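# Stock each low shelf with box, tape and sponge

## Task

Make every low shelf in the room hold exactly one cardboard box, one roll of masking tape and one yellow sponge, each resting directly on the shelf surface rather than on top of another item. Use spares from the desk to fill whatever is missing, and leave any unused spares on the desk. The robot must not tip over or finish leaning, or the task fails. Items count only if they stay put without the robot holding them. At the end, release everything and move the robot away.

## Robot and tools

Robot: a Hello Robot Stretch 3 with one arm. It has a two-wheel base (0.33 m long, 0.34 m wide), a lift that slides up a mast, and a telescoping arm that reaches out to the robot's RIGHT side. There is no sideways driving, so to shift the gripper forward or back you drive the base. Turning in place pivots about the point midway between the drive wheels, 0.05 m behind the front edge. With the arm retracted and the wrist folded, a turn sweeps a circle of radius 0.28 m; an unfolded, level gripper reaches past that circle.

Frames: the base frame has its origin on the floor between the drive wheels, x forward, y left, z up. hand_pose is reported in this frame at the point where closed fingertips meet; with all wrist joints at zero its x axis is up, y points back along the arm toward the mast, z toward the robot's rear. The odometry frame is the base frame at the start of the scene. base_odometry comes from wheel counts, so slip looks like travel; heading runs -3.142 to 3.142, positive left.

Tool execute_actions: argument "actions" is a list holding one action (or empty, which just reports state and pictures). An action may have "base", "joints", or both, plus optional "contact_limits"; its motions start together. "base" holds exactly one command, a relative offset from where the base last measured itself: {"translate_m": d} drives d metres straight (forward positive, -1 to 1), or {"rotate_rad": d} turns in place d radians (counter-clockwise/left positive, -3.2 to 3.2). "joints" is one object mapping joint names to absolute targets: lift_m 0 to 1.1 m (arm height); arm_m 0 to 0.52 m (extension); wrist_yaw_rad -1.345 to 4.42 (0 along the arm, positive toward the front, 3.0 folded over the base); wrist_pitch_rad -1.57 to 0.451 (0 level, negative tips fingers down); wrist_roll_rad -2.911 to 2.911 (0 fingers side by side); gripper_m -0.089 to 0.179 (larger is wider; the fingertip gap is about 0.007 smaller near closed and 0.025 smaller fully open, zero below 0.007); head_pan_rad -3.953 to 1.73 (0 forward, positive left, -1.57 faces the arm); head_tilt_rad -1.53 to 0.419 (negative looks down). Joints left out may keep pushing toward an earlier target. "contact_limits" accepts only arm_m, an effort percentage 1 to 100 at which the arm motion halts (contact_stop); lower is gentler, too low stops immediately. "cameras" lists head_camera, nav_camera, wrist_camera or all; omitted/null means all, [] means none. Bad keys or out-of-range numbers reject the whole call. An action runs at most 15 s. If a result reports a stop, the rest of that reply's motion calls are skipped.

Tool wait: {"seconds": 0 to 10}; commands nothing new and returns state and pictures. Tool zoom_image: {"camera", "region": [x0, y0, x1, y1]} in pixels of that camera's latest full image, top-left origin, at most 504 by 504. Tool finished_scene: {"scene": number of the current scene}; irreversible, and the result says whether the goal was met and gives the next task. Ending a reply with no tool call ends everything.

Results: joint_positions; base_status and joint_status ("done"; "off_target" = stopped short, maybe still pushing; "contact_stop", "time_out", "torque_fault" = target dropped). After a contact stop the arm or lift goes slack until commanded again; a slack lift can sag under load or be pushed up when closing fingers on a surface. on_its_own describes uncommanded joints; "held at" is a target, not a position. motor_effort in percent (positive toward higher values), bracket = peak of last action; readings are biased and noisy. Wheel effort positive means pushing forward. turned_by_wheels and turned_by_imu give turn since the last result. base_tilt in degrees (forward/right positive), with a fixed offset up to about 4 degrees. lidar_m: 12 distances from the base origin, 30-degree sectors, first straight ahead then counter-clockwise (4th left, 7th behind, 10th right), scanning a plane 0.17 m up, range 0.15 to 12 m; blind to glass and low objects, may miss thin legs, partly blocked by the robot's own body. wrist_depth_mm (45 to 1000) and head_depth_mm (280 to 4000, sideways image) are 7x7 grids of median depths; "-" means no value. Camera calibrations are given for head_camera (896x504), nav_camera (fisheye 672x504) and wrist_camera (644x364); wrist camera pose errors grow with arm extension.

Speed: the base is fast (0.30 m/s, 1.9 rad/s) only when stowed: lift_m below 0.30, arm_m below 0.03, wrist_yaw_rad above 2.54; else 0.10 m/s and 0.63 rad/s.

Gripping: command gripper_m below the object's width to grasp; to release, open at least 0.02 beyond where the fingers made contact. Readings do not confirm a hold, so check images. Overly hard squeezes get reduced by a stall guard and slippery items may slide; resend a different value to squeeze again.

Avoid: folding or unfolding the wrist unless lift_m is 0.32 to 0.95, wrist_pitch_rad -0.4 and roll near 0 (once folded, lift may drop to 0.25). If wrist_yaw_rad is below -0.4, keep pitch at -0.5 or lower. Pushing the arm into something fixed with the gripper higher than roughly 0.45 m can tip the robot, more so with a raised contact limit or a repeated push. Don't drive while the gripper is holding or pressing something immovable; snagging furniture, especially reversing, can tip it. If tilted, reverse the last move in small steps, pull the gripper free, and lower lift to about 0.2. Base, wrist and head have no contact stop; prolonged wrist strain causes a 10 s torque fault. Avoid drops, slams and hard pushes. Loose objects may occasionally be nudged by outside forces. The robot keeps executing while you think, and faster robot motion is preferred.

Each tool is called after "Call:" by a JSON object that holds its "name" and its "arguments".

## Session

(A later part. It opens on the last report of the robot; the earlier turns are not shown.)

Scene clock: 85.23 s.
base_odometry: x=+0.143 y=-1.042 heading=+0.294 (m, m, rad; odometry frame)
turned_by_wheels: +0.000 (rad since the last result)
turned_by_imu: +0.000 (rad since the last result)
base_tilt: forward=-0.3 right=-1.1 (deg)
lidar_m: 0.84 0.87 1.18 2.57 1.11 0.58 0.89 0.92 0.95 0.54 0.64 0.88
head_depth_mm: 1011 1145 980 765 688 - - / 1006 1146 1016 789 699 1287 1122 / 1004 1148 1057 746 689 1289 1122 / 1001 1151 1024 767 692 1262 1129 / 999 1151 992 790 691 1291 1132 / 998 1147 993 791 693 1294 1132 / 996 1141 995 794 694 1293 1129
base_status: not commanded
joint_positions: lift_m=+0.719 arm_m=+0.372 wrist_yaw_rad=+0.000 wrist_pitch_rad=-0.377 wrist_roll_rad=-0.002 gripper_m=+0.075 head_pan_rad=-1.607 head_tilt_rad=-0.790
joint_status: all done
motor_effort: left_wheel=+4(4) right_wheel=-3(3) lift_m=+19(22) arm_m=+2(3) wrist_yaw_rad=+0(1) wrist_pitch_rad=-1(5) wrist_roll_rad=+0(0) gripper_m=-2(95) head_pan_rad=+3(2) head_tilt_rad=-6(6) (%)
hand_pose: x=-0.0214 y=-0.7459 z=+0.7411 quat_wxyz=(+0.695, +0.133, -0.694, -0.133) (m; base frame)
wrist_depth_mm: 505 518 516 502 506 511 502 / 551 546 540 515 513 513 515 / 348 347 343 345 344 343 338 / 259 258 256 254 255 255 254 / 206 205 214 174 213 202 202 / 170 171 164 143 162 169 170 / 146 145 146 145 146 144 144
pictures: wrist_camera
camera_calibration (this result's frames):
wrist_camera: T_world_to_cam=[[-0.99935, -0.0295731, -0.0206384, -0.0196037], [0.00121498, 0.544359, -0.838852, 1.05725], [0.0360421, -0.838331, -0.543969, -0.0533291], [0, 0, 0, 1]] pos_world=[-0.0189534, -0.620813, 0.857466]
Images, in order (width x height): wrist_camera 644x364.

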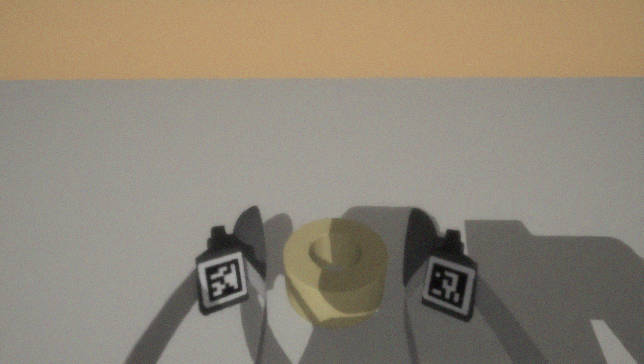

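Fingertips touch the desk now; raise a hair and close.

Call:
{"name": "execute_actions", "arguments": {"actions": [{"joints":{"lift_m":0.724,"gripper_m":0.02}}], "cameras": ["wrist_camera"]}}

Call:
{"name": "execute_actions", "arguments": {"actions": [{"joints":{"lift_m":0.76}}], "cameras": ["wrist_camera"]}}

Scene clock: 89.07 s.
base_odometry: x=+0.143 y=-1.042 heading=+0.294 (m, m, rad; odometry frame)
turned_by_wheels: +0.000 (rad since the last result)
turned_by_imu: +0.000 (rad since the last result)
base_tilt: forward=-0.2 right=-1.1 (deg)
lidar_m: 0.84 0.87 1.17 2.57 1.11 0.58 0.89 0.92 0.95 0.54 0.64 0.88
head_depth_mm: 1006 1143 981 765 687 - - / 1007 1147 1018 - 691 1265 1123 / 1006 1152 1057 744 691 1283 1124 / 1001 1150 1026 768 691 1261 1125 / 1001 1151 989 791 691 1290 1130 / 1001 1148 988 790 693 1295 1126 / 993 1145 996 794 694 1293 1131
base_status: not commanded
joint_positions: lift_m=+0.724 arm_m=+0.372 wrist_yaw_rad=+0.000 wrist_pitch_rad=-0.394 wrist_roll_rad=-0.002 gripper_m=+0.021 head_pan_rad=-1.607 head_tilt_rad=-0.790
joint_status: all done
motor_effort: left_wheel=+4(4) right_wheel=-2(3) lift_m=+26(26) arm_m=+3(2) wrist_yaw_rad=-1(0) wrist_pitch_rad=+4(4) wrist_roll_rad=+0(0) gripper_m=-17(100) head_pan_rad=+3(3) head_tilt_rad=-5(6) (%)
hand_pose: x=-0.0214 y=-0.7440 z=+0.7420 quat_wxyz=(+0.694, +0.139, -0.692, -0.138) (m; base frame)
wrist_depth_mm: 514 518 501 515 517 506 505 / 505 509 496 493 492 486 490 / 345 338 334 333 332 334 334 / 256 256 254 254 252 251 253 / 205 206 212 172 211 203 201 / 171 171 174 144 - 170 169 / 147 147 146 147 145 146 145
pictures: wrist_camera
camera_calibration (this result's frames):
wrist_camera: T_world_to_cam=[[-0.99935, -0.0292264, -0.0211233, -0.0189108], [0.00120966, 0.558272, -0.829657, 1.06042], [0.0360404, -0.829143, -0.557873, -0.0340735], [0, 0, 0, 1]] pos_world=[-0.0189532, -0.620807, 0.860377]
Images, in order (width x height): wrist_camera 644x364.

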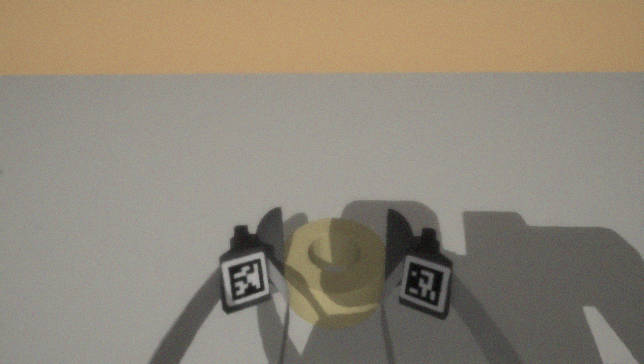

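Scene clock: 90.20 s.
base_odometry: x=+0.143 y=-1.042 heading=+0.294 (m, m, rad; odometry frame)
turned_by_wheels: +0.000 (rad since the last result)
turned_by_imu: +0.000 (rad since the last result)
base_tilt: forward=-0.3 right=-1.0 (deg)
lidar_m: 0.84 0.87 1.17 2.57 1.12 0.58 0.89 0.92 0.95 0.54 0.64 0.88
head_depth_mm: 1007 1142 980 765 687 - - / 1008 1143 1038 - 689 1274 1127 / 1002 1148 - 766 689 1287 1131 / 1005 1150 1061 779 691 1261 1131 / 1002 1150 991 789 691 1289 1130 / 997 1152 988 792 692 1296 1131 / 997 1141 994 793 692 1291 1131
base_status: not commanded
joint_positions: lift_m=+0.760 arm_m=+0.372 wrist_yaw_rad=+0.000 wrist_pitch_rad=-0.398 wrist_roll_rad=-0.002 gripper_m=+0.021 head_pan_rad=-1.607 head_tilt_rad=-0.790
joint_status: all done
motor_effort: left_wheel=+4(4) right_wheel=-2(2) lift_m=+27(27) arm_m=+2(2) wrist_yaw_rad=-1(1) wrist_pitch_rad=+5(5) wrist_roll_rad=+0(0) gripper_m=-17(17) head_pan_rad=+3(3) head_tilt_rad=-6(6) (%)
hand_pose: x=-0.0214 y=-0.7435 z=+0.7771 quat_wxyz=(+0.694, +0.140, -0.692, -0.140) (m; base frame)
wrist_depth_mm: 516 506 520 517 516 514 508 / 559 552 558 553 543 535 538 / 421 419 422 415 421 411 413 / 325 317 316 317 313 316 319 / 259 256 268 172 263 253 253 / 213 215 219 144 - 212 212 / 183 183 183 178 183 183 182
pictures: wrist_camera
camera_calibration (this result's frames):
wrist_camera: T_world_to_cam=[[-0.99935, -0.0291455, -0.0212335, -0.0180098], [0.00120951, 0.561416, -0.827533, 1.09], [0.0360397, -0.827021, -0.561015, -0.0100757], [0, 0, 0, 1]] pos_world=[-0.0189533, -0.620799, 0.895974]
Images, in order (width x height): wrist_camera 644x364.

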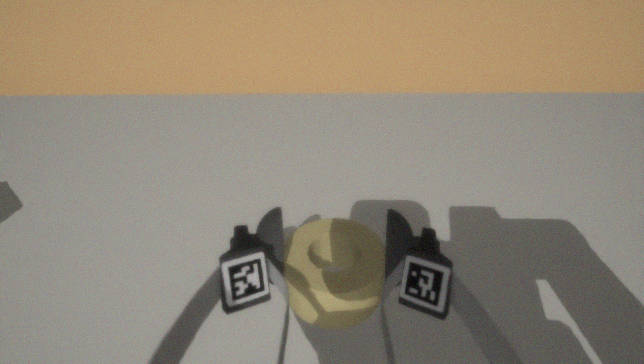

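Call:
{"name": "execute_actions", "arguments": {"actions": [{"joints":{"arm_m":0.2,"gripper_m":0.005,"lift_m":0.78}}], "cameras": []}}

Call:
{"name": "execute_actions", "arguments": {"actions": [{"joints":{"arm_m":0.0,"wrist_yaw_rad":2.8,"wrist_pitch_rad":-0.4}}], "cameras": ["wrist_camera"]}}

Call:
{"name": "execute_actions", "arguments": {"actions": [{"base":{"rotate_rad":1.37},"joints":{"lift_m":0.5,"head_pan_rad":0,"head_tilt_rad":-0.7}}], "cameras": []}}

Call:
{"name": "execute_actions", "arguments": {"actions": [{"base":{"translate_m":0.15},"joints":{"lift_m":0.285}}], "cameras": ["wrist_camera"]}}

Call:
{"name": "execute_actions", "arguments": {"actions": [{"base":{"translate_m":1.0}}], "cameras": []}}

Call:
{"name": "execute_actions", "arguments": {"actions": [{"base":{"translate_m":0.96}}], "cameras": ["nav_camera"]}}

Scene clock: 103.93 s.
base_odometry: x=+0.143 y=-1.042 heading=+0.294 (m, m, rad; odometry frame)
turned_by_wheels: +0.000 (rad since the last result)
turned_by_imu: +0.000 (rad since the last result)
base_tilt: forward=-0.2 right=-1.2 (deg)
lidar_m: 0.84 0.87 1.17 2.56 1.11 0.58 0.89 0.92 0.95 0.54 0.64 0.88
head_depth_mm: 1009 1146 980 764 - - - / 1001 1147 985 - 1026 1286 1127 / 1006 1148 984 - 1033 1291 1128 / 1002 1148 985 768 691 1261 1124 / 1001 1151 988 790 692 1293 1126 / 999 1143 989 792 693 1291 1127 / 995 1142 994 794 693 1292 1131
base_status: not commanded
joint_positions: lift_m=+0.780 arm_m=+0.200 wrist_yaw_rad=+0.000 wrist_pitch_rad=-0.398 wrist_roll_rad=-0.002 gripper_m=+0.006 head_pan_rad=-1.607 head_tilt_rad=-0.790
joint_status: all done
motor_effort: left_wheel=+4(4) right_wheel=-3(3) lift_m=+27(28) arm_m=-4(2) wrist_yaw_rad=-1(0) wrist_pitch_rad=+5(5) wrist_roll_rad=+0(0) gripper_m=-23(86) head_pan_rad=+4(3) head_tilt_rad=-5(6) (%)
hand_pose: x=-0.0215 y=-0.5722 z=+0.7970 quat_wxyz=(+0.694, +0.140, -0.692, -0.140) (m; base frame)
wrist_depth_mm: 684 669 670 664 666 669 648 / 708 694 688 697 680 686 668 / 365 474 470 467 470 462 461 / 342 358 356 351 353 353 353 / 285 287 297 172 296 283 256 / 240 238 244 143 152 236 228 / 206 207 205 198 205 205 204
pictures: none
No camera images: the call's "cameras" was empty. Leave "cameras" out to get every camera's image.

Scene clock: 106.63 s.
base_odometry: x=+0.143 y=-1.042 heading=+0.294 (m, m, rad; odometry frame)
turned_by_wheels: +0.000 (rad since the last result)
turned_by_imu: +0.000 (rad since the last result)
base_tilt: forward=-0.2 right=-1.1 (deg)
lidar_m: 0.84 0.87 1.18 2.56 1.12 0.58 0.89 0.92 0.95 0.54 0.64 0.88
head_depth_mm: 1010 1144 982 764 688 1355 - / 1008 1149 983 787 689 1356 1088 / 1007 1152 983 788 689 1329 - / 1003 1152 989 789 693 - 1117 / 1002 1152 988 793 692 1320 1117 / 1000 1146 993 793 693 1286 1131 / 996 1140 993 793 696 1297 1131
base_status: not commanded
joint_positions: lift_m=+0.780 arm_m=+0.001 wrist_yaw_rad=+2.799 wrist_pitch_rad=-0.417 wrist_roll_rad=-0.002 gripper_m=+0.006 head_pan_rad=-1.607 head_tilt_rad=-0.790
joint_status: all done
motor_effort: left_wheel=+4(4) right_wheel=-3(2) lift_m=+27(28) arm_m=-4(4) wrist_yaw_rad=+1(2) wrist_pitch_rad=+5(4) wrist_roll_rad=+0(0) gripper_m=-23(23) head_pan_rad=+4(4) head_tilt_rad=-6(6) (%)
hand_pose: x=+0.0543 y=+0.0654 z=+0.7928 quat_wxyz=(+0.263, +0.706, +0.027, +0.657) (m; base frame)
wrist_depth_mm: - - - - - 919 716 / - - - - - - 766 / - - - - - - 760 / - - - - - - 795 / 913 - - 171 - - 788 / - - - 144 152 - 819 / 907 948 946 929 984 958 867
pictures: wrist_camera
camera_calibration (this result's frames):
wrist_camera: T_world_to_cam=[[0.950668, -0.309445, -0.0217702, -0.00550891], [-0.195439, -0.542966, -0.816696, 0.723113], [0.240902, 0.780661, -0.576658, 0.561087], [0, 0, 0, 1]] pos_world=[0.0113948, -0.0470979, 0.913998]
Images, in order (width x height): wrist_camera 644x364.

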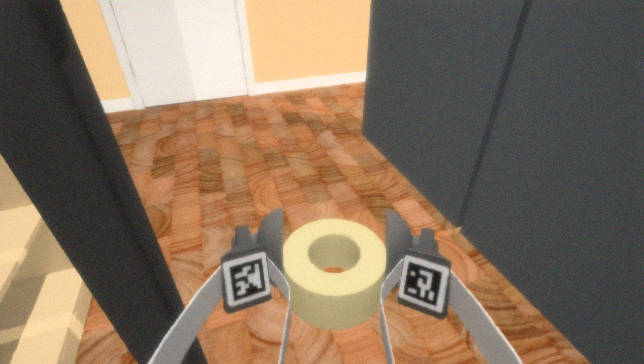

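Scene clock: 110.00 s.
base_odometry: x=+0.143 y=-1.042 heading=+1.664 (m, m, rad; odometry frame)
turned_by_wheels: +1.370 (rad since the last result)
turned_by_imu: +1.380 (rad since the last result)
base_tilt: forward=-0.3 right=-1.1 (deg)
lidar_m: 1.83 1.04 0.58 0.66 0.89 0.95 0.54 0.64 0.93 0.84 0.84 1.00
head_depth_mm: 2262 1576 1655 1751 1598 1339 1156 / 2338 2681 2608 1986 1597 1347 1154 / 2313 2616 2618 1996 1599 1342 1158 / 2241 2553 2614 1982 1609 1343 1159 / 2188 2464 2625 1990 1598 1344 1159 / 2152 2448 2624 1999 1606 1349 1159 / 2121 2385 2576 1994 1607 1344 1163
base_status: done
joint_positions: lift_m=+0.500 arm_m=+0.001 wrist_yaw_rad=+2.799 wrist_pitch_rad=-0.418 wrist_roll_rad=-0.002 gripper_m=+0.006 head_pan_rad=-0.007 head_tilt_rad=-0.705
joint_status: all done
motor_effort: left_wheel=-3(7) right_wheel=+2(5) lift_m=+21(24) arm_m=-4(3) wrist_yaw_rad=+2(2) wrist_pitch_rad=+5(5) wrist_roll_rad=+0(0) gripper_m=-23(23) head_pan_rad=+3(34) head_tilt_rad=+2(14) (%)
hand_pose: x=+0.0542 y=+0.0653 z=+0.5128 quat_wxyz=(+0.263, +0.706, +0.027, +0.657) (m; base frame)
wrist_depth_mm: - 784 834 676 - 960 - / - 805 917 766 968 - - / - 890 999 759 - - - / - 969 - 913 - - - / 866 930 971 171 943 899 903 / 771 - 773 144 152 781 748 / 659 640 654 660 655 650 665
pictures: none
No camera images: the call's "cameras" was empty. Leave "cameras" out to get every camera's image.

Scene clock: 112.80 s.
base_odometry: x=+0.129 y=-0.892 heading=+1.664 (m, m, rad; odometry frame)
turned_by_wheels: +0.000 (rad since the last result)
turned_by_imu: +0.000 (rad since the last result)
base_tilt: forward=-0.2 right=-1.2 (deg)
lidar_m: 2.42 1.46 0.92 0.55 0.93 1.09 0.69 0.77 0.92 0.81 0.81 0.96
head_depth_mm: 2198 1530 1596 1682 1600 1338 1153 / 2214 2520 2610 1941 1603 1338 1154 / 2166 2471 2627 1982 1602 1345 1157 / 2124 2403 2604 1976 1604 1344 1159 / 2068 2343 2519 1998 1612 1350 1162 / 2020 2304 2506 2004 1615 1347 1160 / 1995 2251 2431 2002 1607 1352 1159
base_status: done
joint_positions: lift_m=+0.285 arm_m=+0.001 wrist_yaw_rad=+2.799 wrist_pitch_rad=-0.418 wrist_roll_rad=-0.002 gripper_m=+0.006 head_pan_rad=-0.007 head_tilt_rad=-0.705
joint_status: all done
motor_effort: left_wheel=-3(4) right_wheel=+2(5) lift_m=+21(22) arm_m=-4(5) wrist_yaw_rad=+1(2) wrist_pitch_rad=+5(5) wrist_roll_rad=+0(0) gripper_m=-23(23) head_pan_rad=+3(3) head_tilt_rad=+2(2) (%)
hand_pose: x=+0.0542 y=+0.0653 z=+0.2977 quat_wxyz=(+0.263, +0.706, +0.027, +0.657) (m; base frame)
wrist_depth_mm: - 793 629 - 912 - - / - 850 899 - 978 - - / - 890 806 803 878 956 952 / - 732 709 759 735 743 743 / 595 625 624 170 618 600 597 / 502 - - 143 152 501 498 / 449 - - 405 434 433 437
pictures: wrist_camera
camera_calibration (this result's frames):
wrist_camera: T_world_to_cam=[[0.950697, -0.309353, -0.0218106, -0.016247], [-0.195786, -0.544168, -0.815812, 0.318499], [0.240505, 0.77986, -0.577906, 0.276186], [0, 0, 0, 1]] pos_world=[0.0113794, -0.0470957, 0.41909]
Images, in order (width x height): wrist_camera 644x364.

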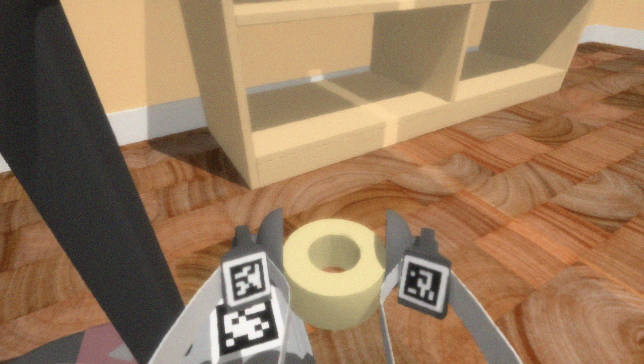

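Scene clock: 117.90 s.
base_odometry: x=+0.036 y=+0.103 heading=+1.664 (m, m, rad; odometry frame)
turned_by_wheels: +0.000 (rad since the last result)
turned_by_imu: +0.000 (rad since the last result)
base_tilt: forward=-0.3 right=-1.1 (deg)
lidar_m: 1.44 1.45 0.84 0.84 1.14 1.09 2.02 1.11 0.67 0.59 0.59 0.71
head_depth_mm: 1331 1523 1774 1953 1603 1345 1154 / 1299 1484 1716 1915 1604 1343 1153 / 1279 1449 1674 1886 1606 1343 1157 / 1247 1423 1633 1857 1607 1341 1155 / 1223 1376 1585 1804 1605 1346 1160 / 1186 1336 1538 1790 1611 1349 1156 / 1168 1307 1499 1737 1612 1352 1162
base_status: done
joint_positions: lift_m=+0.285 arm_m=+0.001 wrist_yaw_rad=+2.799 wrist_pitch_rad=-0.418 wrist_roll_rad=-0.002 gripper_m=+0.006 head_pan_rad=-0.007 head_tilt_rad=-0.704
joint_status: not commanded
motor_effort: left_wheel=-3(8) right_wheel=+2(7) lift_m=+21(22) arm_m=-3(3) wrist_yaw_rad=+1(1) wrist_pitch_rad=+5(5) wrist_roll_rad=+0(0) gripper_m=-23(23) head_pan_rad=+2(3) head_tilt_rad=+2(2) (%)
hand_pose: x=+0.0541 y=+0.0653 z=+0.2977 quat_wxyz=(+0.263, +0.706, +0.027, +0.657) (m; base frame)
wrist_depth_mm: - 947 - - - - - / - - - - - - - / - 784 870 942 981 962 960 / - 746 764 755 736 727 732 / 586 611 607 170 631 587 581 / 504 - - 144 152 503 503 / 460 - - 413 436 431 438
pictures: none
No camera images: the call's "cameras" was empty. Leave "cameras" out to get every camera's image.

Scene clock: 122.87 s.
base_odometry: x=-0.053 y=+1.059 heading=+1.663 (m, m, rad; odometry frame)
turned_by_wheels: +0.000 (rad since the last result)
turned_by_imu: +0.000 (rad since the last result)
base_tilt: forward=-0.3 right=-1.1 (deg)
lidar_m: 0.53 0.51 0.61 1.08 1.10 1.48 2.68 0.72 0.58 2.86 0.99 0.60
head_depth_mm: 448 511 593 708 880 1162 1154 / 438 499 578 686 843 1102 1152 / 429 487 562 665 814 1050 1151 / 421 476 548 646 784 998 1155 / 409 466 535 626 756 957 1132 / 401 456 522 609 731 890 1109 / 397 446 510 579 673 836 1094
base_status: done
joint_positions: lift_m=+0.285 arm_m=+0.001 wrist_yaw_rad=+2.799 wrist_pitch_rad=-0.418 wrist_roll_rad=-0.002 gripper_m=+0.006 head_pan_rad=-0.007 head_tilt_rad=-0.704
joint_status: not commanded
motor_effort: left_wheel=-3(8) right_wheel=+2(6) lift_m=+22(22) arm_m=-3(4) wrist_yaw_rad=+1(1) wrist_pitch_rad=+5(5) wrist_roll_rad=+0(0) gripper_m=-23(23) head_pan_rad=+3(3) head_tilt_rad=+2(2) (%)
hand_pose: x=+0.0541 y=+0.0653 z=+0.2977 quat_wxyz=(+0.263, +0.706, +0.027, +0.657) (m; base frame)
wrist_depth_mm: - - - 908 643 479 385 / - - - - 681 509 409 / - 989 950 936 738 540 434 / - 747 734 750 715 561 461 / 593 600 619 171 613 565 466 / 504 - - 144 153 505 471 / 445 - - 413 432 433 429
pictures: nav_camera (sideways: a quarter turn counterclockwise sets it upright)
camera_calibration (this result's frames):
nav_camera: T_world_to_cam=[[0.683469, 0.0263906, 0.729502, -0.916997], [0.0313318, -0.999486, 0.00680287, 0.0396534], [0.729306, 0.018207, -0.683945, 0.842644], [0, 0, 0, 1]] pos_world=[0.0109516, 0.0484911, 1.245]
Images, in order (width x height): nav_camera 672x504.

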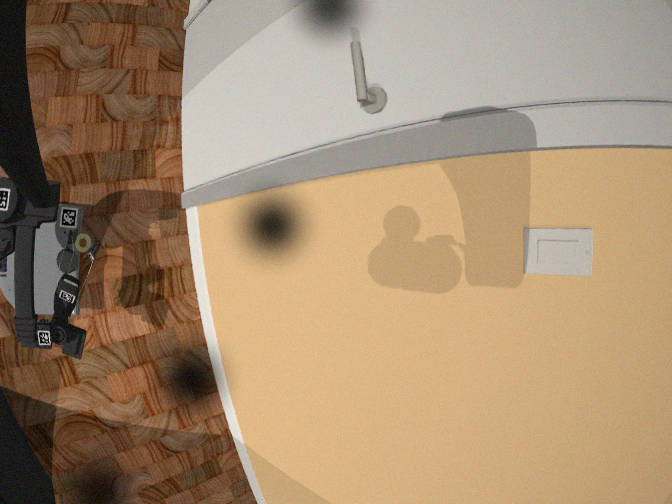

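Call:
{"name": "execute_actions", "arguments": {"actions": [{"base":{"rotate_rad":-1.44},"joints":{"head_pan_rad":-0.8,"head_tilt_rad":-0.5}}], "cameras": []}}

Call:
{"name": "execute_actions", "arguments": {"actions": [{"base":{"translate_m":1.0}}], "cameras": ["nav_camera","head_camera"]}}

Scene clock: 128.63 s.
base_odometry: x=-0.053 y=+1.059 heading=+0.224 (m, m, rad; odometry frame)
turned_by_wheels: -1.440 (rad since the last result)
turned_by_imu: -1.448 (rad since the last result)
base_tilt: forward=-0.2 right=-1.1 (deg)
lidar_m: 2.70 0.82 0.56 0.53 0.51 0.67 1.34 1.09 1.49 2.21 0.60 0.58
head_depth_mm: 674 772 906 1093 1380 1512 1266 / 578 648 741 862 1033 1280 1270 / 507 561 627 710 822 975 1175 / 464 510 566 632 720 830 988 / 498 551 614 697 805 951 1173 / 550 615 698 808 954 1169 1272 / 618 699 805 972 1893 1545 1273
base_status: done
joint_positions: lift_m=+0.285 arm_m=+0.001 wrist_yaw_rad=+2.799 wrist_pitch_rad=-0.419 wrist_roll_rad=-0.002 gripper_m=+0.006 head_pan_rad=-0.793 head_tilt_rad=-0.507
joint_status: all done
motor_effort: left_wheel=+3(12) right_wheel=-2(5) lift_m=+21(22) arm_m=-5(3) wrist_yaw_rad=+1(1) wrist_pitch_rad=+5(5) wrist_roll_rad=+0(0) gripper_m=-23(23) head_pan_rad=-3(33) head_tilt_rad=+4(23) (%)
hand_pose: x=+0.0541 y=+0.0653 z=+0.2977 quat_wxyz=(+0.263, +0.706, +0.027, +0.657) (m; base frame)
wrist_depth_mm: - 472 512 571 644 737 860 / - 509 564 620 697 842 977 / - 554 610 683 791 867 956 / - 605 657 708 749 739 721 / 562 613 624 170 631 598 595 / 511 - - 142 152 501 509 / 453 - - 412 434 431 434
pictures: none
No camera images: the call's "cameras" was empty. Leave "cameras" out to get every camera's image.

Scene clock: 133.63 s.
base_odometry: x=+0.922 y=+1.281 heading=+0.224 (m, m, rad; odometry frame)
turned_by_wheels: +0.000 (rad since the last result)
turned_by_imu: +0.001 (rad since the last result)
base_tilt: forward=-0.2 right=-1.2 (deg)
lidar_m: 1.71 0.95 0.65 0.61 0.62 0.80 1.77 0.55 0.38 1.24 2.90 2.26
head_depth_mm: 2861 3065 3127 2654 1951 1535 1267 / 3080 3336 3391 2654 1949 1538 1267 / 3340 3590 3842 2659 1953 1542 1273 / 3115 3405 3641 2663 1960 1546 1268 / 2831 3032 3277 2659 1950 1536 1271 / 2542 2731 2737 2651 1963 1539 1269 / 2327 2493 2461 2418 1959 1548 1270
base_status: done
joint_positions: lift_m=+0.285 arm_m=+0.001 wrist_yaw_rad=+2.799 wrist_pitch_rad=-0.419 wrist_roll_rad=-0.002 gripper_m=+0.006 head_pan_rad=-0.793 head_tilt_rad=-0.507
joint_status: not commanded
motor_effort: left_wheel=+3(12) right_wheel=-2(5) lift_m=+21(21) arm_m=-5(3) wrist_yaw_rad=+0(1) wrist_pitch_rad=+5(5) wrist_roll_rad=+0(1) gripper_m=-23(23) head_pan_rad=-3(2) head_tilt_rad=+4(4) (%)
hand_pose: x=+0.0541 y=+0.0653 z=+0.2977 quat_wxyz=(+0.263, +0.706, +0.027, +0.657) (m; base frame)
wrist_depth_mm: - 536 585 654 736 840 994 / - 584 648 721 809 940 - / - 628 694 793 876 945 954 / - 682 704 740 741 725 737 / 598 612 625 170 620 599 588 / 512 - - 144 152 510 496 / 452 - - 422 436 432 431
pictures: head_camera (sideways: a quarter turn clockwise sets it upright), nav_camera (sideways: a quarter turn counterclockwise sets it upright)
camera_calibration (this result's frames):
head_camera: T_world_to_cam=[[-0.347493, 0.365056, -0.863703, 1.14558], [0.699484, 0.714354, 0.0205085, -0.0226185], [0.624477, -0.59702, -0.503584, 0.607737], [0, 0, 0, 1]] pos_world=[0.0343851, -0.0392121, 1.29595]
nav_camera: T_world_to_cam=[[0.392185, -0.353908, 0.849082, -1.0711], [-0.686601, -0.726897, 0.0141569, 0.0344561], [0.612185, -0.588533, -0.528071, 0.640584], [0, 0, 0, 1]] pos_world=[0.0515726, 0.0229789, 1.24724]
Images, in order (width x height): head_camera 896x504, nav_camera 672x504.

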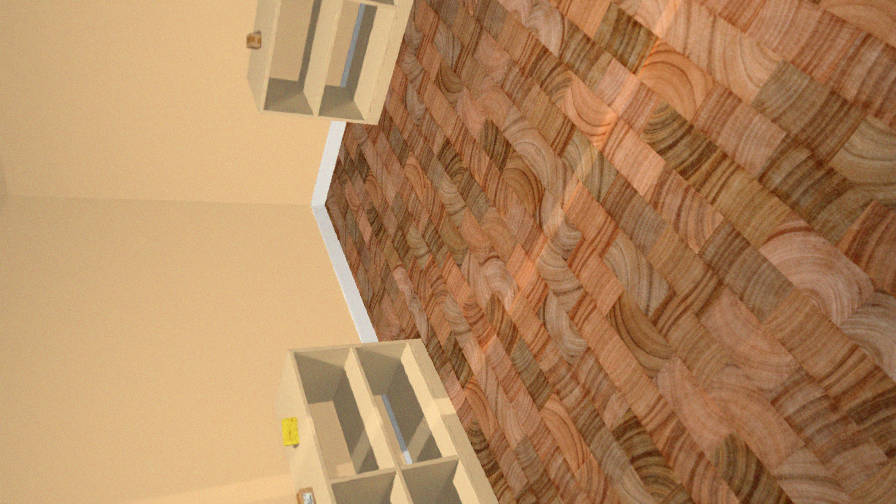

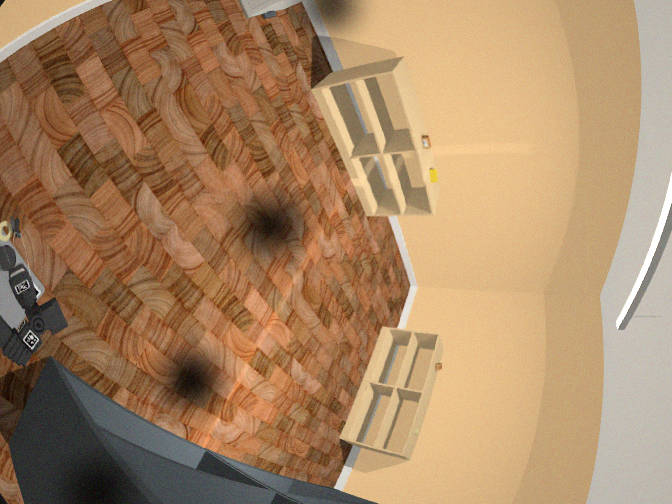

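Call:
{"name": "execute_actions", "arguments": {"actions": [{"base":{"rotate_rad":-0.31},"joints":{"head_pan_rad":-1.1,"head_tilt_rad":-0.5}}], "cameras": ["head_camera"]}}

Call:
{"name": "execute_actions", "arguments": {"actions": [{"base":{"translate_m":1.0},"joints":{"head_pan_rad":0.1,"head_tilt_rad":-0.7}}], "cameras": ["nav_camera","head_camera"]}}

Scene clock: 146.60 s.
base_odometry: x=+0.922 y=+1.281 heading=-0.086 (m, m, rad; odometry frame)
turned_by_wheels: -0.310 (rad since the last result)
turned_by_imu: -0.311 (rad since the last result)
base_tilt: forward=-0.3 right=-1.1 (deg)
lidar_m: 2.05 1.60 0.77 0.62 0.61 0.66 1.01 2.01 0.44 0.38 1.24 2.61
head_depth_mm: 990 1072 973 776 1143 899 725 / 1853 1932 2083 1372 1501 1405 1210 / 2684 2924 3232 2675 1953 1539 1271 / 2715 2948 3208 2662 1954 1539 1269 / 2745 3028 3236 2677 1947 1543 1267 / 2788 3025 3171 2673 1966 1547 1266 / 2820 3090 3185 2691 1956 1547 1270
base_status: done
joint_positions: lift_m=+0.285 arm_m=+0.001 wrist_yaw_rad=+2.799 wrist_pitch_rad=-0.419 wrist_roll_rad=-0.002 gripper_m=+0.006 head_pan_rad=-1.093 head_tilt_rad=-0.507
joint_status: all done
motor_effort: left_wheel=+4(10) right_wheel=-2(5) lift_m=+22(22) arm_m=-4(3) wrist_yaw_rad=+0(2) wrist_pitch_rad=+5(5) wrist_roll_rad=+0(0) gripper_m=-24(23) head_pan_rad=-2(21) head_tilt_rad=+3(4) (%)
hand_pose: x=+0.0541 y=+0.0653 z=+0.2977 quat_wxyz=(+0.263, +0.706, +0.027, +0.657) (m; base frame)
wrist_depth_mm: - 539 649 789 - - - / - 590 697 886 - - - / - 628 763 914 973 963 977 / - 677 738 740 736 718 729 / 565 605 622 171 629 586 599 / 516 - - 143 153 500 503 / 452 - - 411 433 434 433
pictures: head_camera (sideways: a quarter turn clockwise sets it upright)
camera_calibration (this result's frames):
head_camera: T_world_to_cam=[[-0.224079, 0.451355, -0.863752, 1.14489], [0.87932, 0.47579, 0.0205067, -0.0237132], [0.42022, -0.754919, -0.5035, 0.608873], [0, 0, 0, 1]] pos_world=[0.0215367, -0.0458191, 1.29596]
Images, in order (width x height): head_camera 896x504.

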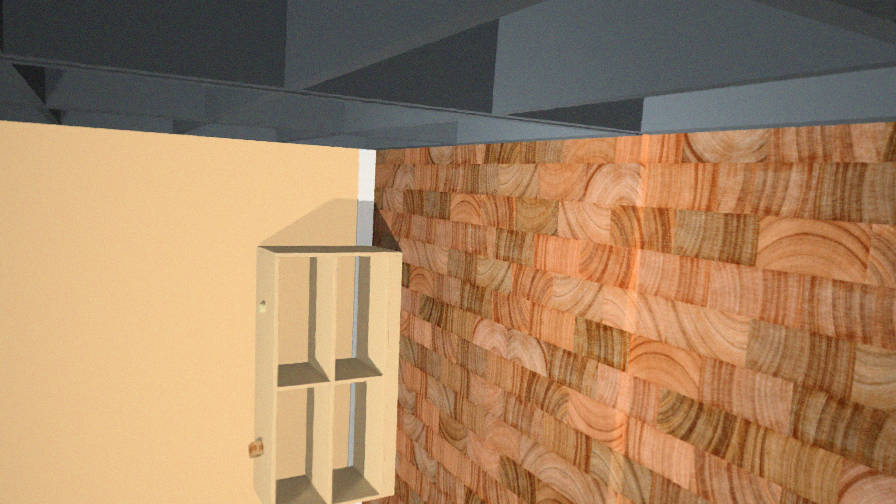

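Scene clock: 151.60 s.
base_odometry: x=+1.919 y=+1.195 heading=-0.086 (m, m, rad; odometry frame)
turned_by_wheels: +0.000 (rad since the last result)
turned_by_imu: +0.001 (rad since the last result)
base_tilt: forward=-0.2 right=-1.1 (deg)
lidar_m: 1.28 1.08 0.98 1.00 0.99 1.08 1.64 1.08 1.37 2.08 2.42 1.68
head_depth_mm: 1418 1618 1608 1763 1614 1345 1161 / 1384 1573 1456 1648 1618 1354 1158 / 1341 1525 1463 1642 1621 1352 1160 / 1305 1471 1470 1579 1615 1354 1163 / 1270 1424 1400 1529 1577 1351 1164 / 1238 1385 1535 1822 1624 1358 1168 / 1206 1351 1523 1761 1631 1355 1163
base_status: done
joint_positions: lift_m=+0.285 arm_m=+0.001 wrist_yaw_rad=+2.799 wrist_pitch_rad=-0.419 wrist_roll_rad=-0.002 gripper_m=+0.006 head_pan_rad=+0.093 head_tilt_rad=-0.692
joint_status: all done
motor_effort: left_wheel=+4(12) right_wheel=-2(4) lift_m=+22(22) arm_m=-3(3) wrist_yaw_rad=+0(1) wrist_pitch_rad=+5(5) wrist_roll_rad=+0(0) gripper_m=-23(24) head_pan_rad=+3(32) head_tilt_rad=-5(24) (%)
hand_pose: x=+0.0541 y=+0.0653 z=+0.2977 quat_wxyz=(+0.263, +0.706, +0.027, +0.657) (m; base frame)
wrist_depth_mm: - 909 - - 978 - - / - 930 - - - - - / - 980 - 968 933 964 929 / - 743 740 743 738 730 722 / 605 608 622 172 609 604 601 / 510 - - 143 153 508 494 / 451 - - 412 436 435 432
pictures: head_camera (sideways: a quarter turn clockwise sets it upright), nav_camera (sideways: a quarter turn counterclockwise sets it upright)
camera_calibration (this result's frames):
head_camera: T_world_to_cam=[[-0.65247, -0.0522108, -0.756014, 1.00705], [-0.106787, 0.994004, 0.0235146, -0.0216085], [0.750253, 0.0960749, -0.654133, 0.802828], [0, 0, 0, 1]] pos_world=[0.052435, -0.00307396, 1.287]
nav_camera: T_world_to_cam=[[0.669021, 0.0935907, 0.737328, -0.927108], [0.130705, -0.991395, 0.00724333, 0.0384737], [0.731661, 0.0915267, -0.675497, 0.831641], [0, 0, 0, 1]] pos_world=[0.00674709, 0.048794, 1.24507]
Images, in order (width x height): head_camera 896x504, nav_camera 672x504.

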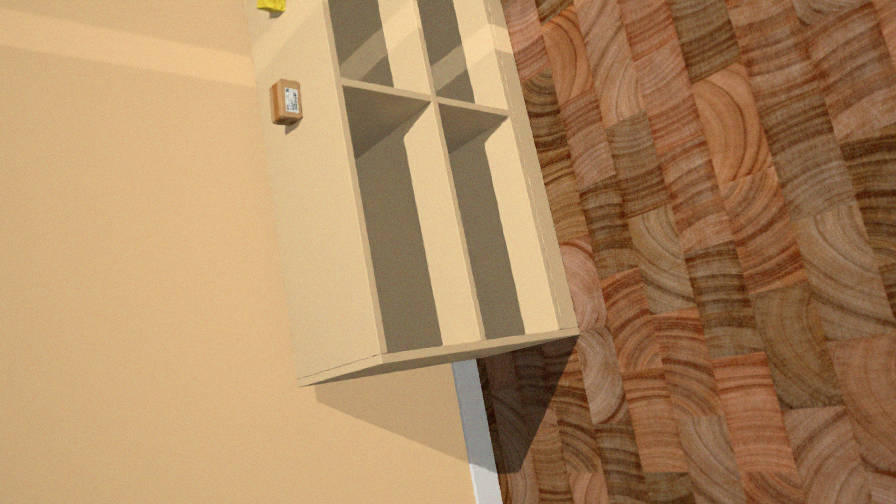

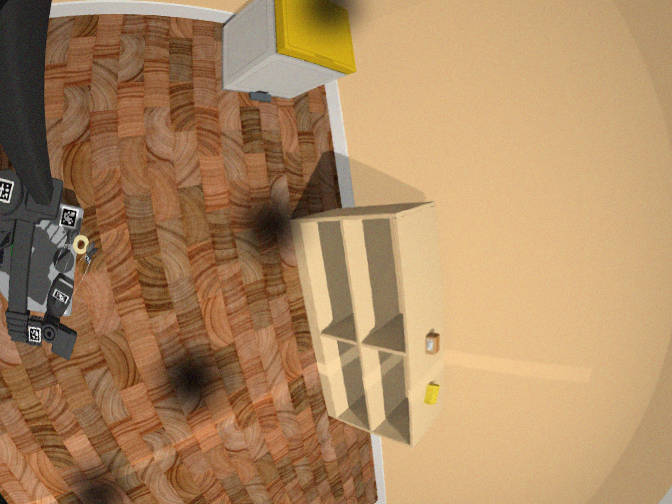

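Call:
{"name": "execute_actions", "arguments": {"actions": [{"base":{"translate_m":0.52}}], "cameras": []}}

Call:
{"name": "execute_actions", "arguments": {"actions": [{"base":{"rotate_rad":1.77},"joints":{"lift_m":0.68,"head_pan_rad":-1.6,"head_tilt_rad":-0.9}}], "cameras": ["head_camera"]}}

Call:
{"name": "execute_actions", "arguments": {"actions": [{"joints":{"wrist_yaw_rad":0,"wrist_pitch_rad":-0.38,"arm_m":0.15}}], "cameras": ["head_camera","wrist_camera"]}}

Scene clock: 163.50 s.
base_odometry: x=+2.437 y=+1.151 heading=-0.086 (m, m, rad; odometry frame)
turned_by_wheels: +0.000 (rad since the last result)
turned_by_imu: +0.001 (rad since the last result)
base_tilt: forward=-0.2 right=-1.2 (deg)
lidar_m: 0.77 0.61 0.98 0.84 1.19 1.29 1.57 1.57 1.68 2.21 2.15 0.77
head_depth_mm: 946 1080 1232 1053 1210 1325 1158 / 918 1045 1211 1046 1119 1294 1159 / 894 1013 1168 1054 1117 1290 1161 / 869 982 1127 1058 1093 1263 1161 / 846 949 1087 1059 927 1216 1164 / 823 924 1052 1060 903 1069 1161 / 801 900 1021 1113 933 1356 1164
base_status: done
joint_positions: lift_m=+0.285 arm_m=+0.001 wrist_yaw_rad=+2.799 wrist_pitch_rad=-0.419 wrist_roll_rad=-0.002 gripper_m=+0.006 head_pan_rad=+0.093 head_tilt_rad=-0.692
joint_status: not commanded
motor_effort: left_wheel=+4(11) right_wheel=-3(4) lift_m=+22(21) arm_m=-4(3) wrist_yaw_rad=+0(1) wrist_pitch_rad=+5(6) wrist_roll_rad=+0(0) gripper_m=-23(23) head_pan_rad=+3(4) head_tilt_rad=-4(5) (%)
hand_pose: x=+0.0540 y=+0.0653 z=+0.2977 quat_wxyz=(+0.263, +0.706, +0.027, +0.657) (m; base frame)
wrist_depth_mm: - - 820 947 - 918 498 / - - 892 - - 941 749 / - 948 923 963 915 899 744 / - 744 743 741 751 642 592 / 589 607 622 171 620 611 538 / 501 - - 144 152 503 506 / 449 - - 407 435 430 432
pictures: none
No camera images: the call's "cameras" was empty. Leave "cameras" out to get every camera's image.

Scene clock: 167.93 s.
base_odometry: x=+2.437 y=+1.151 heading=+1.684 (m, m, rad; odometry frame)
turned_by_wheels: +1.770 (rad since the last result)
turned_by_imu: +1.782 (rad since the last result)
base_tilt: forward=-0.3 right=-1.1 (deg)
lidar_m: 0.84 1.19 1.44 1.57 2.02 2.23 2.15 1.23 0.77 1.02 0.61 0.87
head_depth_mm: 961 1133 994 1143 1384 1284 - / 942 1106 1026 1170 1358 1293 1098 / 921 1084 1026 1152 1354 1283 1121 / 903 1060 1023 1122 1334 - 1138 / 889 1033 1028 926 1305 1243 1104 / 868 1009 1031 928 1369 1244 1106 / 853 988 1181 1457 1420 1239 1103
base_status: done
joint_positions: lift_m=+0.680 arm_m=+0.001 wrist_yaw_rad=+2.799 wrist_pitch_rad=-0.419 wrist_roll_rad=-0.002 gripper_m=+0.006 head_pan_rad=-1.593 head_tilt_rad=-0.889
joint_status: all done
motor_effort: left_wheel=-3(9) right_wheel=+3(6) lift_m=+28(30) arm_m=-3(3) wrist_yaw_rad=+0(0) wrist_pitch_rad=+6(6) wrist_roll_rad=+0(0) gripper_m=-23(23) head_pan_rad=-3(35) head_tilt_rad=-6(25) (%)
hand_pose: x=+0.0540 y=+0.0652 z=+0.6923 quat_wxyz=(+0.263, +0.706, +0.028, +0.657) (m; base frame)
wrist_depth_mm: - - - - - - 915 / - - - - - - - / - - - - - - - / - - - - - - - / - - - 170 - - - / 999 - - 144 151 967 967 / 843 836 849 827 868 850 871
pictures: head_camera (sideways: a quarter turn clockwise sets it upright)
camera_calibration (this result's frames):
head_camera: T_world_to_cam=[[0.0260532, 0.789449, -0.613263, 0.816884], [0.999583, -0.0129272, 0.0258242, -0.0313579], [0.0124592, -0.61368, -0.789457, 0.983319], [0, 0, 0, 1]] pos_world=[-0.00218897, -0.0418505, 1.27806]
Images, in order (width x height): head_camera 896x504.

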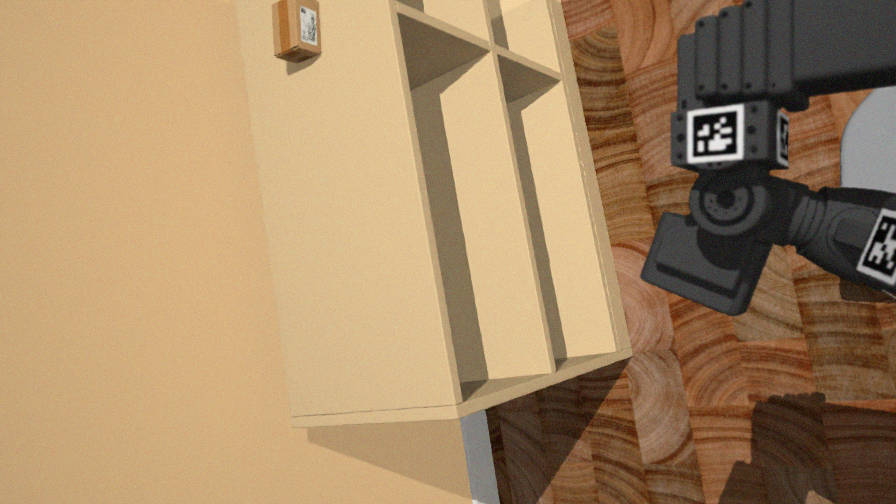

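Scene clock: 170.33 s.
base_odometry: x=+2.437 y=+1.151 heading=+1.684 (m, m, rad; odometry frame)
turned_by_wheels: +0.000 (rad since the last result)
turned_by_imu: +0.000 (rad since the last result)
base_tilt: forward=-0.2 right=-1.2 (deg)
lidar_m: 0.84 1.19 1.44 1.57 2.02 2.23 2.16 1.24 0.77 1.02 0.61 0.87
head_depth_mm: 961 1136 998 1140 1383 1267 - / 939 1108 1027 1171 - 1236 1119 / 922 1082 1026 925 - 1239 1133 / 902 1059 1025 925 1333 1241 1122 / 888 1033 1032 925 1305 1245 1106 / 867 1009 1033 929 1367 1242 1103 / 851 988 1177 1454 1424 1245 1105
base_status: not commanded
joint_positions: lift_m=+0.680 arm_m=+0.150 wrist_yaw_rad=+0.002 wrist_pitch_rad=-0.402 wrist_roll_rad=-0.002 gripper_m=+0.006 head_pan_rad=-1.593 head_tilt_rad=-0.889
joint_status: all done
motor_effort: left_wheel=-3(3) right_wheel=+2(2) lift_m=+27(27) arm_m=+2(3) wrist_yaw_rad=-2(3) wrist_pitch_rad=+6(7) wrist_roll_rad=+0(0) gripper_m=-23(24) head_pan_rad=-2(3) head_tilt_rad=-6(6) (%)
hand_pose: x=-0.0211 y=-0.5210 z=+0.6962 quat_wxyz=(+0.694, +0.142, -0.692, -0.141) (m; base frame)
wrist_depth_mm: 524 538 562 588 611 652 682 / 564 584 604 626 664 665 690 / 604 531 493 491 488 464 461 / 668 375 371 373 372 371 369 / 310 298 310 171 322 493 410 / 269 386 542 144 152 527 544 / 324 420 495 483 501 508 725
pictures: head_camera (sideways: a quarter turn clockwise sets it upright), wrist_camera
camera_calibration (this result's frames):
head_camera: T_world_to_cam=[[0.0261242, 0.789447, -0.613263, 0.816884], [0.999582, -0.013017, 0.0258242, -0.0313579], [0.012404, -0.613681, -0.789456, 0.98332], [0, 0, 0, 1]] pos_world=[-0.00219274, -0.0418497, 1.27806]
wrist_camera: T_world_to_cam=[[-0.99931, -0.0304075, -0.0213489, -0.0135147], [0.000442078, 0.56484, -0.8252, 0.898238], [0.037151, -0.82464, -0.564436, 0.132164], [0, 0, 0, 1]] pos_world=[-0.0188124, -0.398784, 0.815536]
Images, in order (width x height): head_camera 896x504, wrist_camera 644x364.

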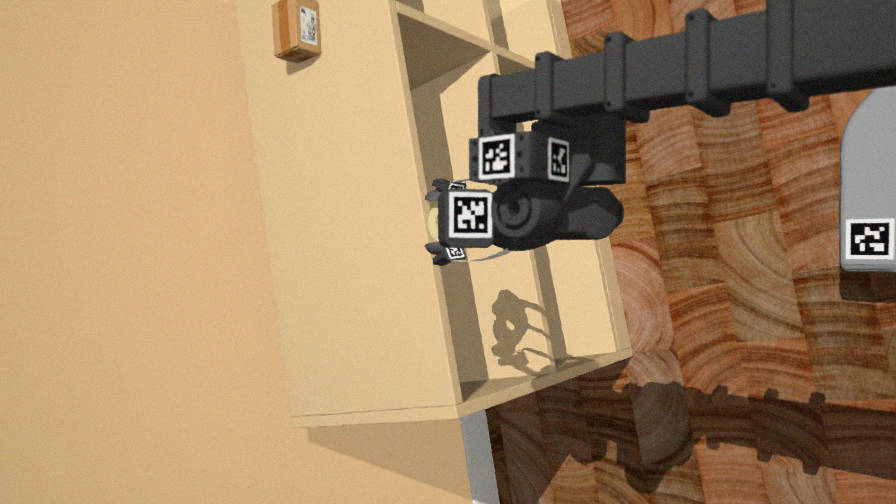

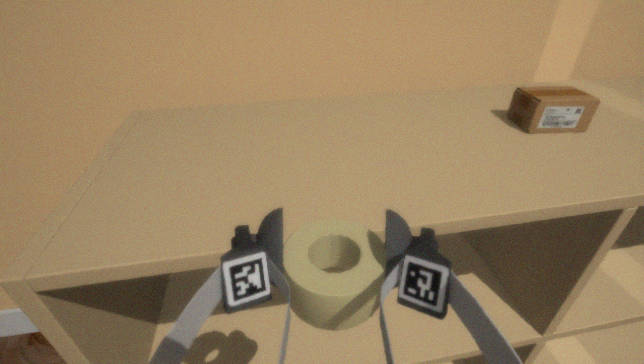

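Call:
{"name": "execute_actions", "arguments": {"actions": [{"joints":{"lift_m":0.632,"arm_m":0.36}}], "cameras": ["wrist_camera"]}}

Scene clock: 175.93 s.
base_odometry: x=+2.437 y=+1.151 heading=+1.684 (m, m, rad; odometry frame)
turned_by_wheels: +0.000 (rad since the last result)
turned_by_imu: +0.000 (rad since the last result)
base_tilt: forward=-0.2 right=-1.1 (deg)
lidar_m: 0.84 1.19 1.44 1.57 2.01 2.22 2.16 1.24 0.77 1.01 0.60 0.87
head_depth_mm: 957 1135 995 1143 1379 1237 1118 / 941 1111 1027 1170 - 1224 - / 920 1084 1054 1146 1351 1244 1125 / 904 1061 1059 1137 1338 1239 1122 / 887 1031 1032 925 1309 1246 1105 / 869 1013 1033 929 1363 1239 1104 / 851 986 1174 1451 1427 1247 1109
base_status: not commanded
joint_positions: lift_m=+0.632 arm_m=+0.360 wrist_yaw_rad=+0.000 wrist_pitch_rad=-0.402 wrist_roll_rad=-0.002 gripper_m=+0.006 head_pan_rad=-1.593 head_tilt_rad=-0.889
joint_status: all done
motor_effort: left_wheel=-3(2) right_wheel=+2(2) lift_m=+22(23) arm_m=+2(1) wrist_yaw_rad=+0(2) wrist_pitch_rad=+6(6) wrist_roll_rad=+0(0) gripper_m=-23(23) head_pan_rad=-3(2) head_tilt_rad=-7(6) (%)
hand_pose: x=-0.0215 y=-0.7310 z=+0.6485 quat_wxyz=(+0.694, +0.141, -0.692, -0.141) (m; base frame)
wrist_depth_mm: 353 364 378 391 407 434 448 / 374 392 409 426 449 470 482 / 397 408 373 371 367 366 366 / 286 286 282 284 282 278 282 / 230 229 236 170 237 226 225 / 191 192 195 144 152 191 189 / 165 164 165 159 163 163 163
pictures: wrist_camera
camera_calibration (this result's frames):
wrist_camera: T_world_to_cam=[[-0.999352, -0.0290022, -0.0213386, -0.0202192], [0.00124077, 0.564544, -0.825402, 0.977484], [0.0359851, -0.824893, -0.564142, -0.0683374], [0, 0, 0, 1]] pos_world=[-0.0189598, -0.60879, 0.767834]
Images, in order (width x height): wrist_camera 644x364.

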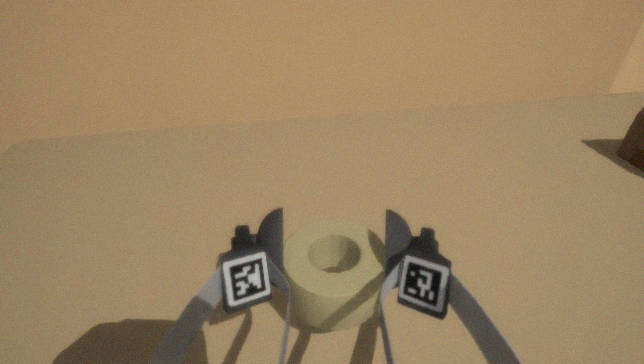

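Call:
{"name": "execute_actions", "arguments": {"actions": [{"joints":{"lift_m":0.615}}], "cameras": []}}

Call:
{"name": "execute_actions", "arguments": {"actions": [{"joints":{"gripper_m":0.10}}], "cameras": ["wrist_camera"]}}

Call:
{"name": "execute_actions", "arguments": {"actions": [{"joints":{"lift_m":0.64,"arm_m":0.22}}], "cameras": ["wrist_camera"]}}

Scene clock: 181.00 s.
base_odometry: x=+2.437 y=+1.151 heading=+1.684 (m, m, rad; odometry frame)
turned_by_wheels: +0.000 (rad since the last result)
turned_by_imu: +0.000 (rad since the last result)
base_tilt: forward=-0.3 right=-1.2 (deg)
lidar_m: 0.84 1.20 1.44 1.57 2.02 2.22 2.16 1.24 0.77 1.02 0.61 0.88
head_depth_mm: 961 1135 995 1144 1383 1235 1107 / 939 1107 1025 1172 - 1213 - / 920 1084 1059 1147 1353 1241 1128 / 901 1059 1058 1124 1329 1239 1123 / 885 1033 1030 927 1306 1242 1103 / 868 1010 1034 928 1367 1244 1106 / 853 989 1176 1455 1420 1244 1106
base_status: not commanded
joint_positions: lift_m=+0.615 arm_m=+0.360 wrist_yaw_rad=+0.000 wrist_pitch_rad=-0.401 wrist_roll_rad=-0.002 gripper_m=+0.006 head_pan_rad=-1.593 head_tilt_rad=-0.889
joint_status: all done
motor_effort: left_wheel=-3(3) right_wheel=+2(2) lift_m=+21(23) arm_m=+2(2) wrist_yaw_rad=+0(1) wrist_pitch_rad=+6(6) wrist_roll_rad=+0(0) gripper_m=-23(23) head_pan_rad=-3(3) head_tilt_rad=-6(6) (%)
hand_pose: x=-0.0215 y=-0.7312 z=+0.6317 quat_wxyz=(+0.694, +0.141, -0.692, -0.141) (m; base frame)
wrist_depth_mm: 349 365 378 393 413 434 455 / 376 387 411 428 444 458 478 / 336 335 332 336 330 328 329 / 253 253 254 253 251 250 248 / 205 203 212 171 211 203 202 / 173 170 173 143 152 170 170 / 147 147 147 146 146 145 146
pictures: none
No camera images: the call's "cameras" was empty. Leave "cameras" out to get every camera's image.

Scene clock: 182.43 s.
base_odometry: x=+2.437 y=+1.151 heading=+1.684 (m, m, rad; odometry frame)
turned_by_wheels: +0.000 (rad since the last result)
turned_by_imu: +0.000 (rad since the last result)
base_tilt: forward=-0.2 right=-1.1 (deg)
lidar_m: 0.84 1.20 1.43 1.57 2.01 2.23 2.15 1.24 0.77 1.02 0.61 0.88
head_depth_mm: 959 1135 991 1142 1382 1234 1113 / 940 1106 1025 1166 - 1216 - / 925 1085 1058 1146 1358 1242 1130 / 905 1058 1059 1124 1333 1239 1124 / 886 1034 1029 929 1307 1241 1109 / 869 1012 1032 928 1367 1243 1104 / 852 989 1180 1449 1422 1248 1110
base_status: not commanded
joint_positions: lift_m=+0.615 arm_m=+0.360 wrist_yaw_rad=+0.000 wrist_pitch_rad=-0.399 wrist_roll_rad=-0.002 gripper_m=+0.100 head_pan_rad=-1.593 head_tilt_rad=-0.889
joint_status: all done
motor_effort: left_wheel=-3(3) right_wheel=+2(2) lift_m=+21(21) arm_m=+3(2) wrist_yaw_rad=+0(0) wrist_pitch_rad=+5(6) wrist_roll_rad=+0(0) gripper_m=+0(93) head_pan_rad=-2(2) head_tilt_rad=-6(7) (%)
hand_pose: x=-0.0215 y=-0.7314 z=+0.6322 quat_wxyz=(+0.694, +0.140, -0.692, -0.140) (m; base frame)
wrist_depth_mm: 350 359 380 394 410 432 454 / 378 394 406 426 440 458 482 / 337 336 334 333 332 332 328 / 255 255 252 255 253 252 249 / 206 205 213 174 204 203 203 / 173 171 169 144 165 175 170 / 147 147 147 147 147 144 145
pictures: wrist_camera
camera_calibration (this result's frames):
wrist_camera: T_world_to_cam=[[-0.999352, -0.0290624, -0.0212582, -0.0206726], [0.00124097, 0.562234, -0.826977, 0.963488], [0.035986, -0.826467, -0.561833, -0.080453], [0, 0, 0, 1]] pos_world=[-0.0189597, -0.608799, 0.751142]
Images, in order (width x height): wrist_camera 644x364.

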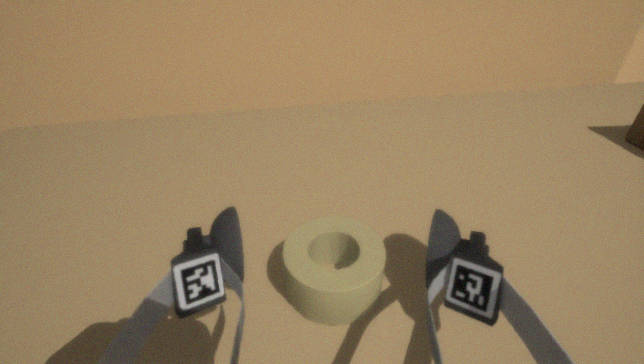

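Scene clock: 184.73 s.
base_odometry: x=+2.437 y=+1.151 heading=+1.684 (m, m, rad; odometry frame)
turned_by_wheels: +0.000 (rad since the last result)
turned_by_imu: +0.000 (rad since the last result)
base_tilt: forward=-0.2 right=-1.1 (deg)
lidar_m: 0.84 1.19 1.44 1.57 2.02 2.22 2.16 1.24 0.77 1.02 0.61 0.87
head_depth_mm: 958 1139 997 1146 1382 1256 - / 941 1109 1025 1166 - 1248 1117 / 920 1083 1030 924 1343 1240 1133 / 900 1055 1027 1124 1335 1246 1122 / 886 1036 1033 927 1303 1243 1106 / 868 1014 1031 929 1369 1241 1104 / 853 987 1176 1458 1420 1247 1105
base_status: not commanded
joint_positions: lift_m=+0.640 arm_m=+0.220 wrist_yaw_rad=+0.000 wrist_pitch_rad=-0.399 wrist_roll_rad=-0.002 gripper_m=+0.100 head_pan_rad=-1.593 head_tilt_rad=-0.889
joint_status: all done
motor_effort: left_wheel=-3(3) right_wheel=+2(2) lift_m=+26(27) arm_m=-3(8) wrist_yaw_rad=+0(0) wrist_pitch_rad=+5(5) wrist_roll_rad=+0(0) gripper_m=+0(0) head_pan_rad=-3(2) head_tilt_rad=-6(6) (%)
hand_pose: x=-0.0215 y=-0.5921 z=+0.6569 quat_wxyz=(+0.694, +0.140, -0.692, -0.140) (m; base frame)
wrist_depth_mm: 461 474 497 523 549 568 598 / 497 510 531 548 571 581 398 / 532 402 398 395 397 388 377 / 304 300 298 281 299 296 296 / 242 244 251 241 239 250 261 / 203 203 215 225 503 483 379 / 295 430 449 456 454 442 404
pictures: wrist_camera
camera_calibration (this result's frames):
wrist_camera: T_world_to_cam=[[-0.999352, -0.0290581, -0.0212581, -0.016098], [0.00124352, 0.56223, -0.82698, 0.905645], [0.0359824, -0.82647, -0.56183, 0.048534], [0, 0, 0, 1]] pos_world=[-0.0189601, -0.469537, 0.775876]
Images, in order (width x height): wrist_camera 644x364.

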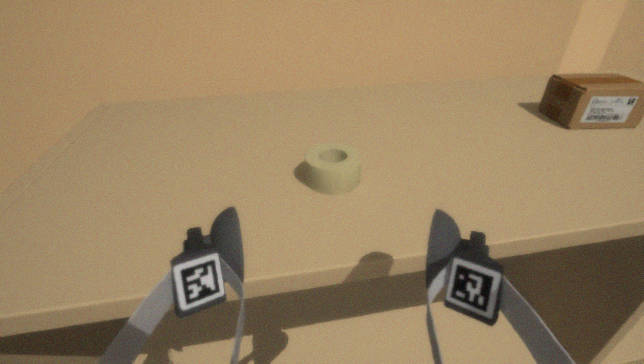

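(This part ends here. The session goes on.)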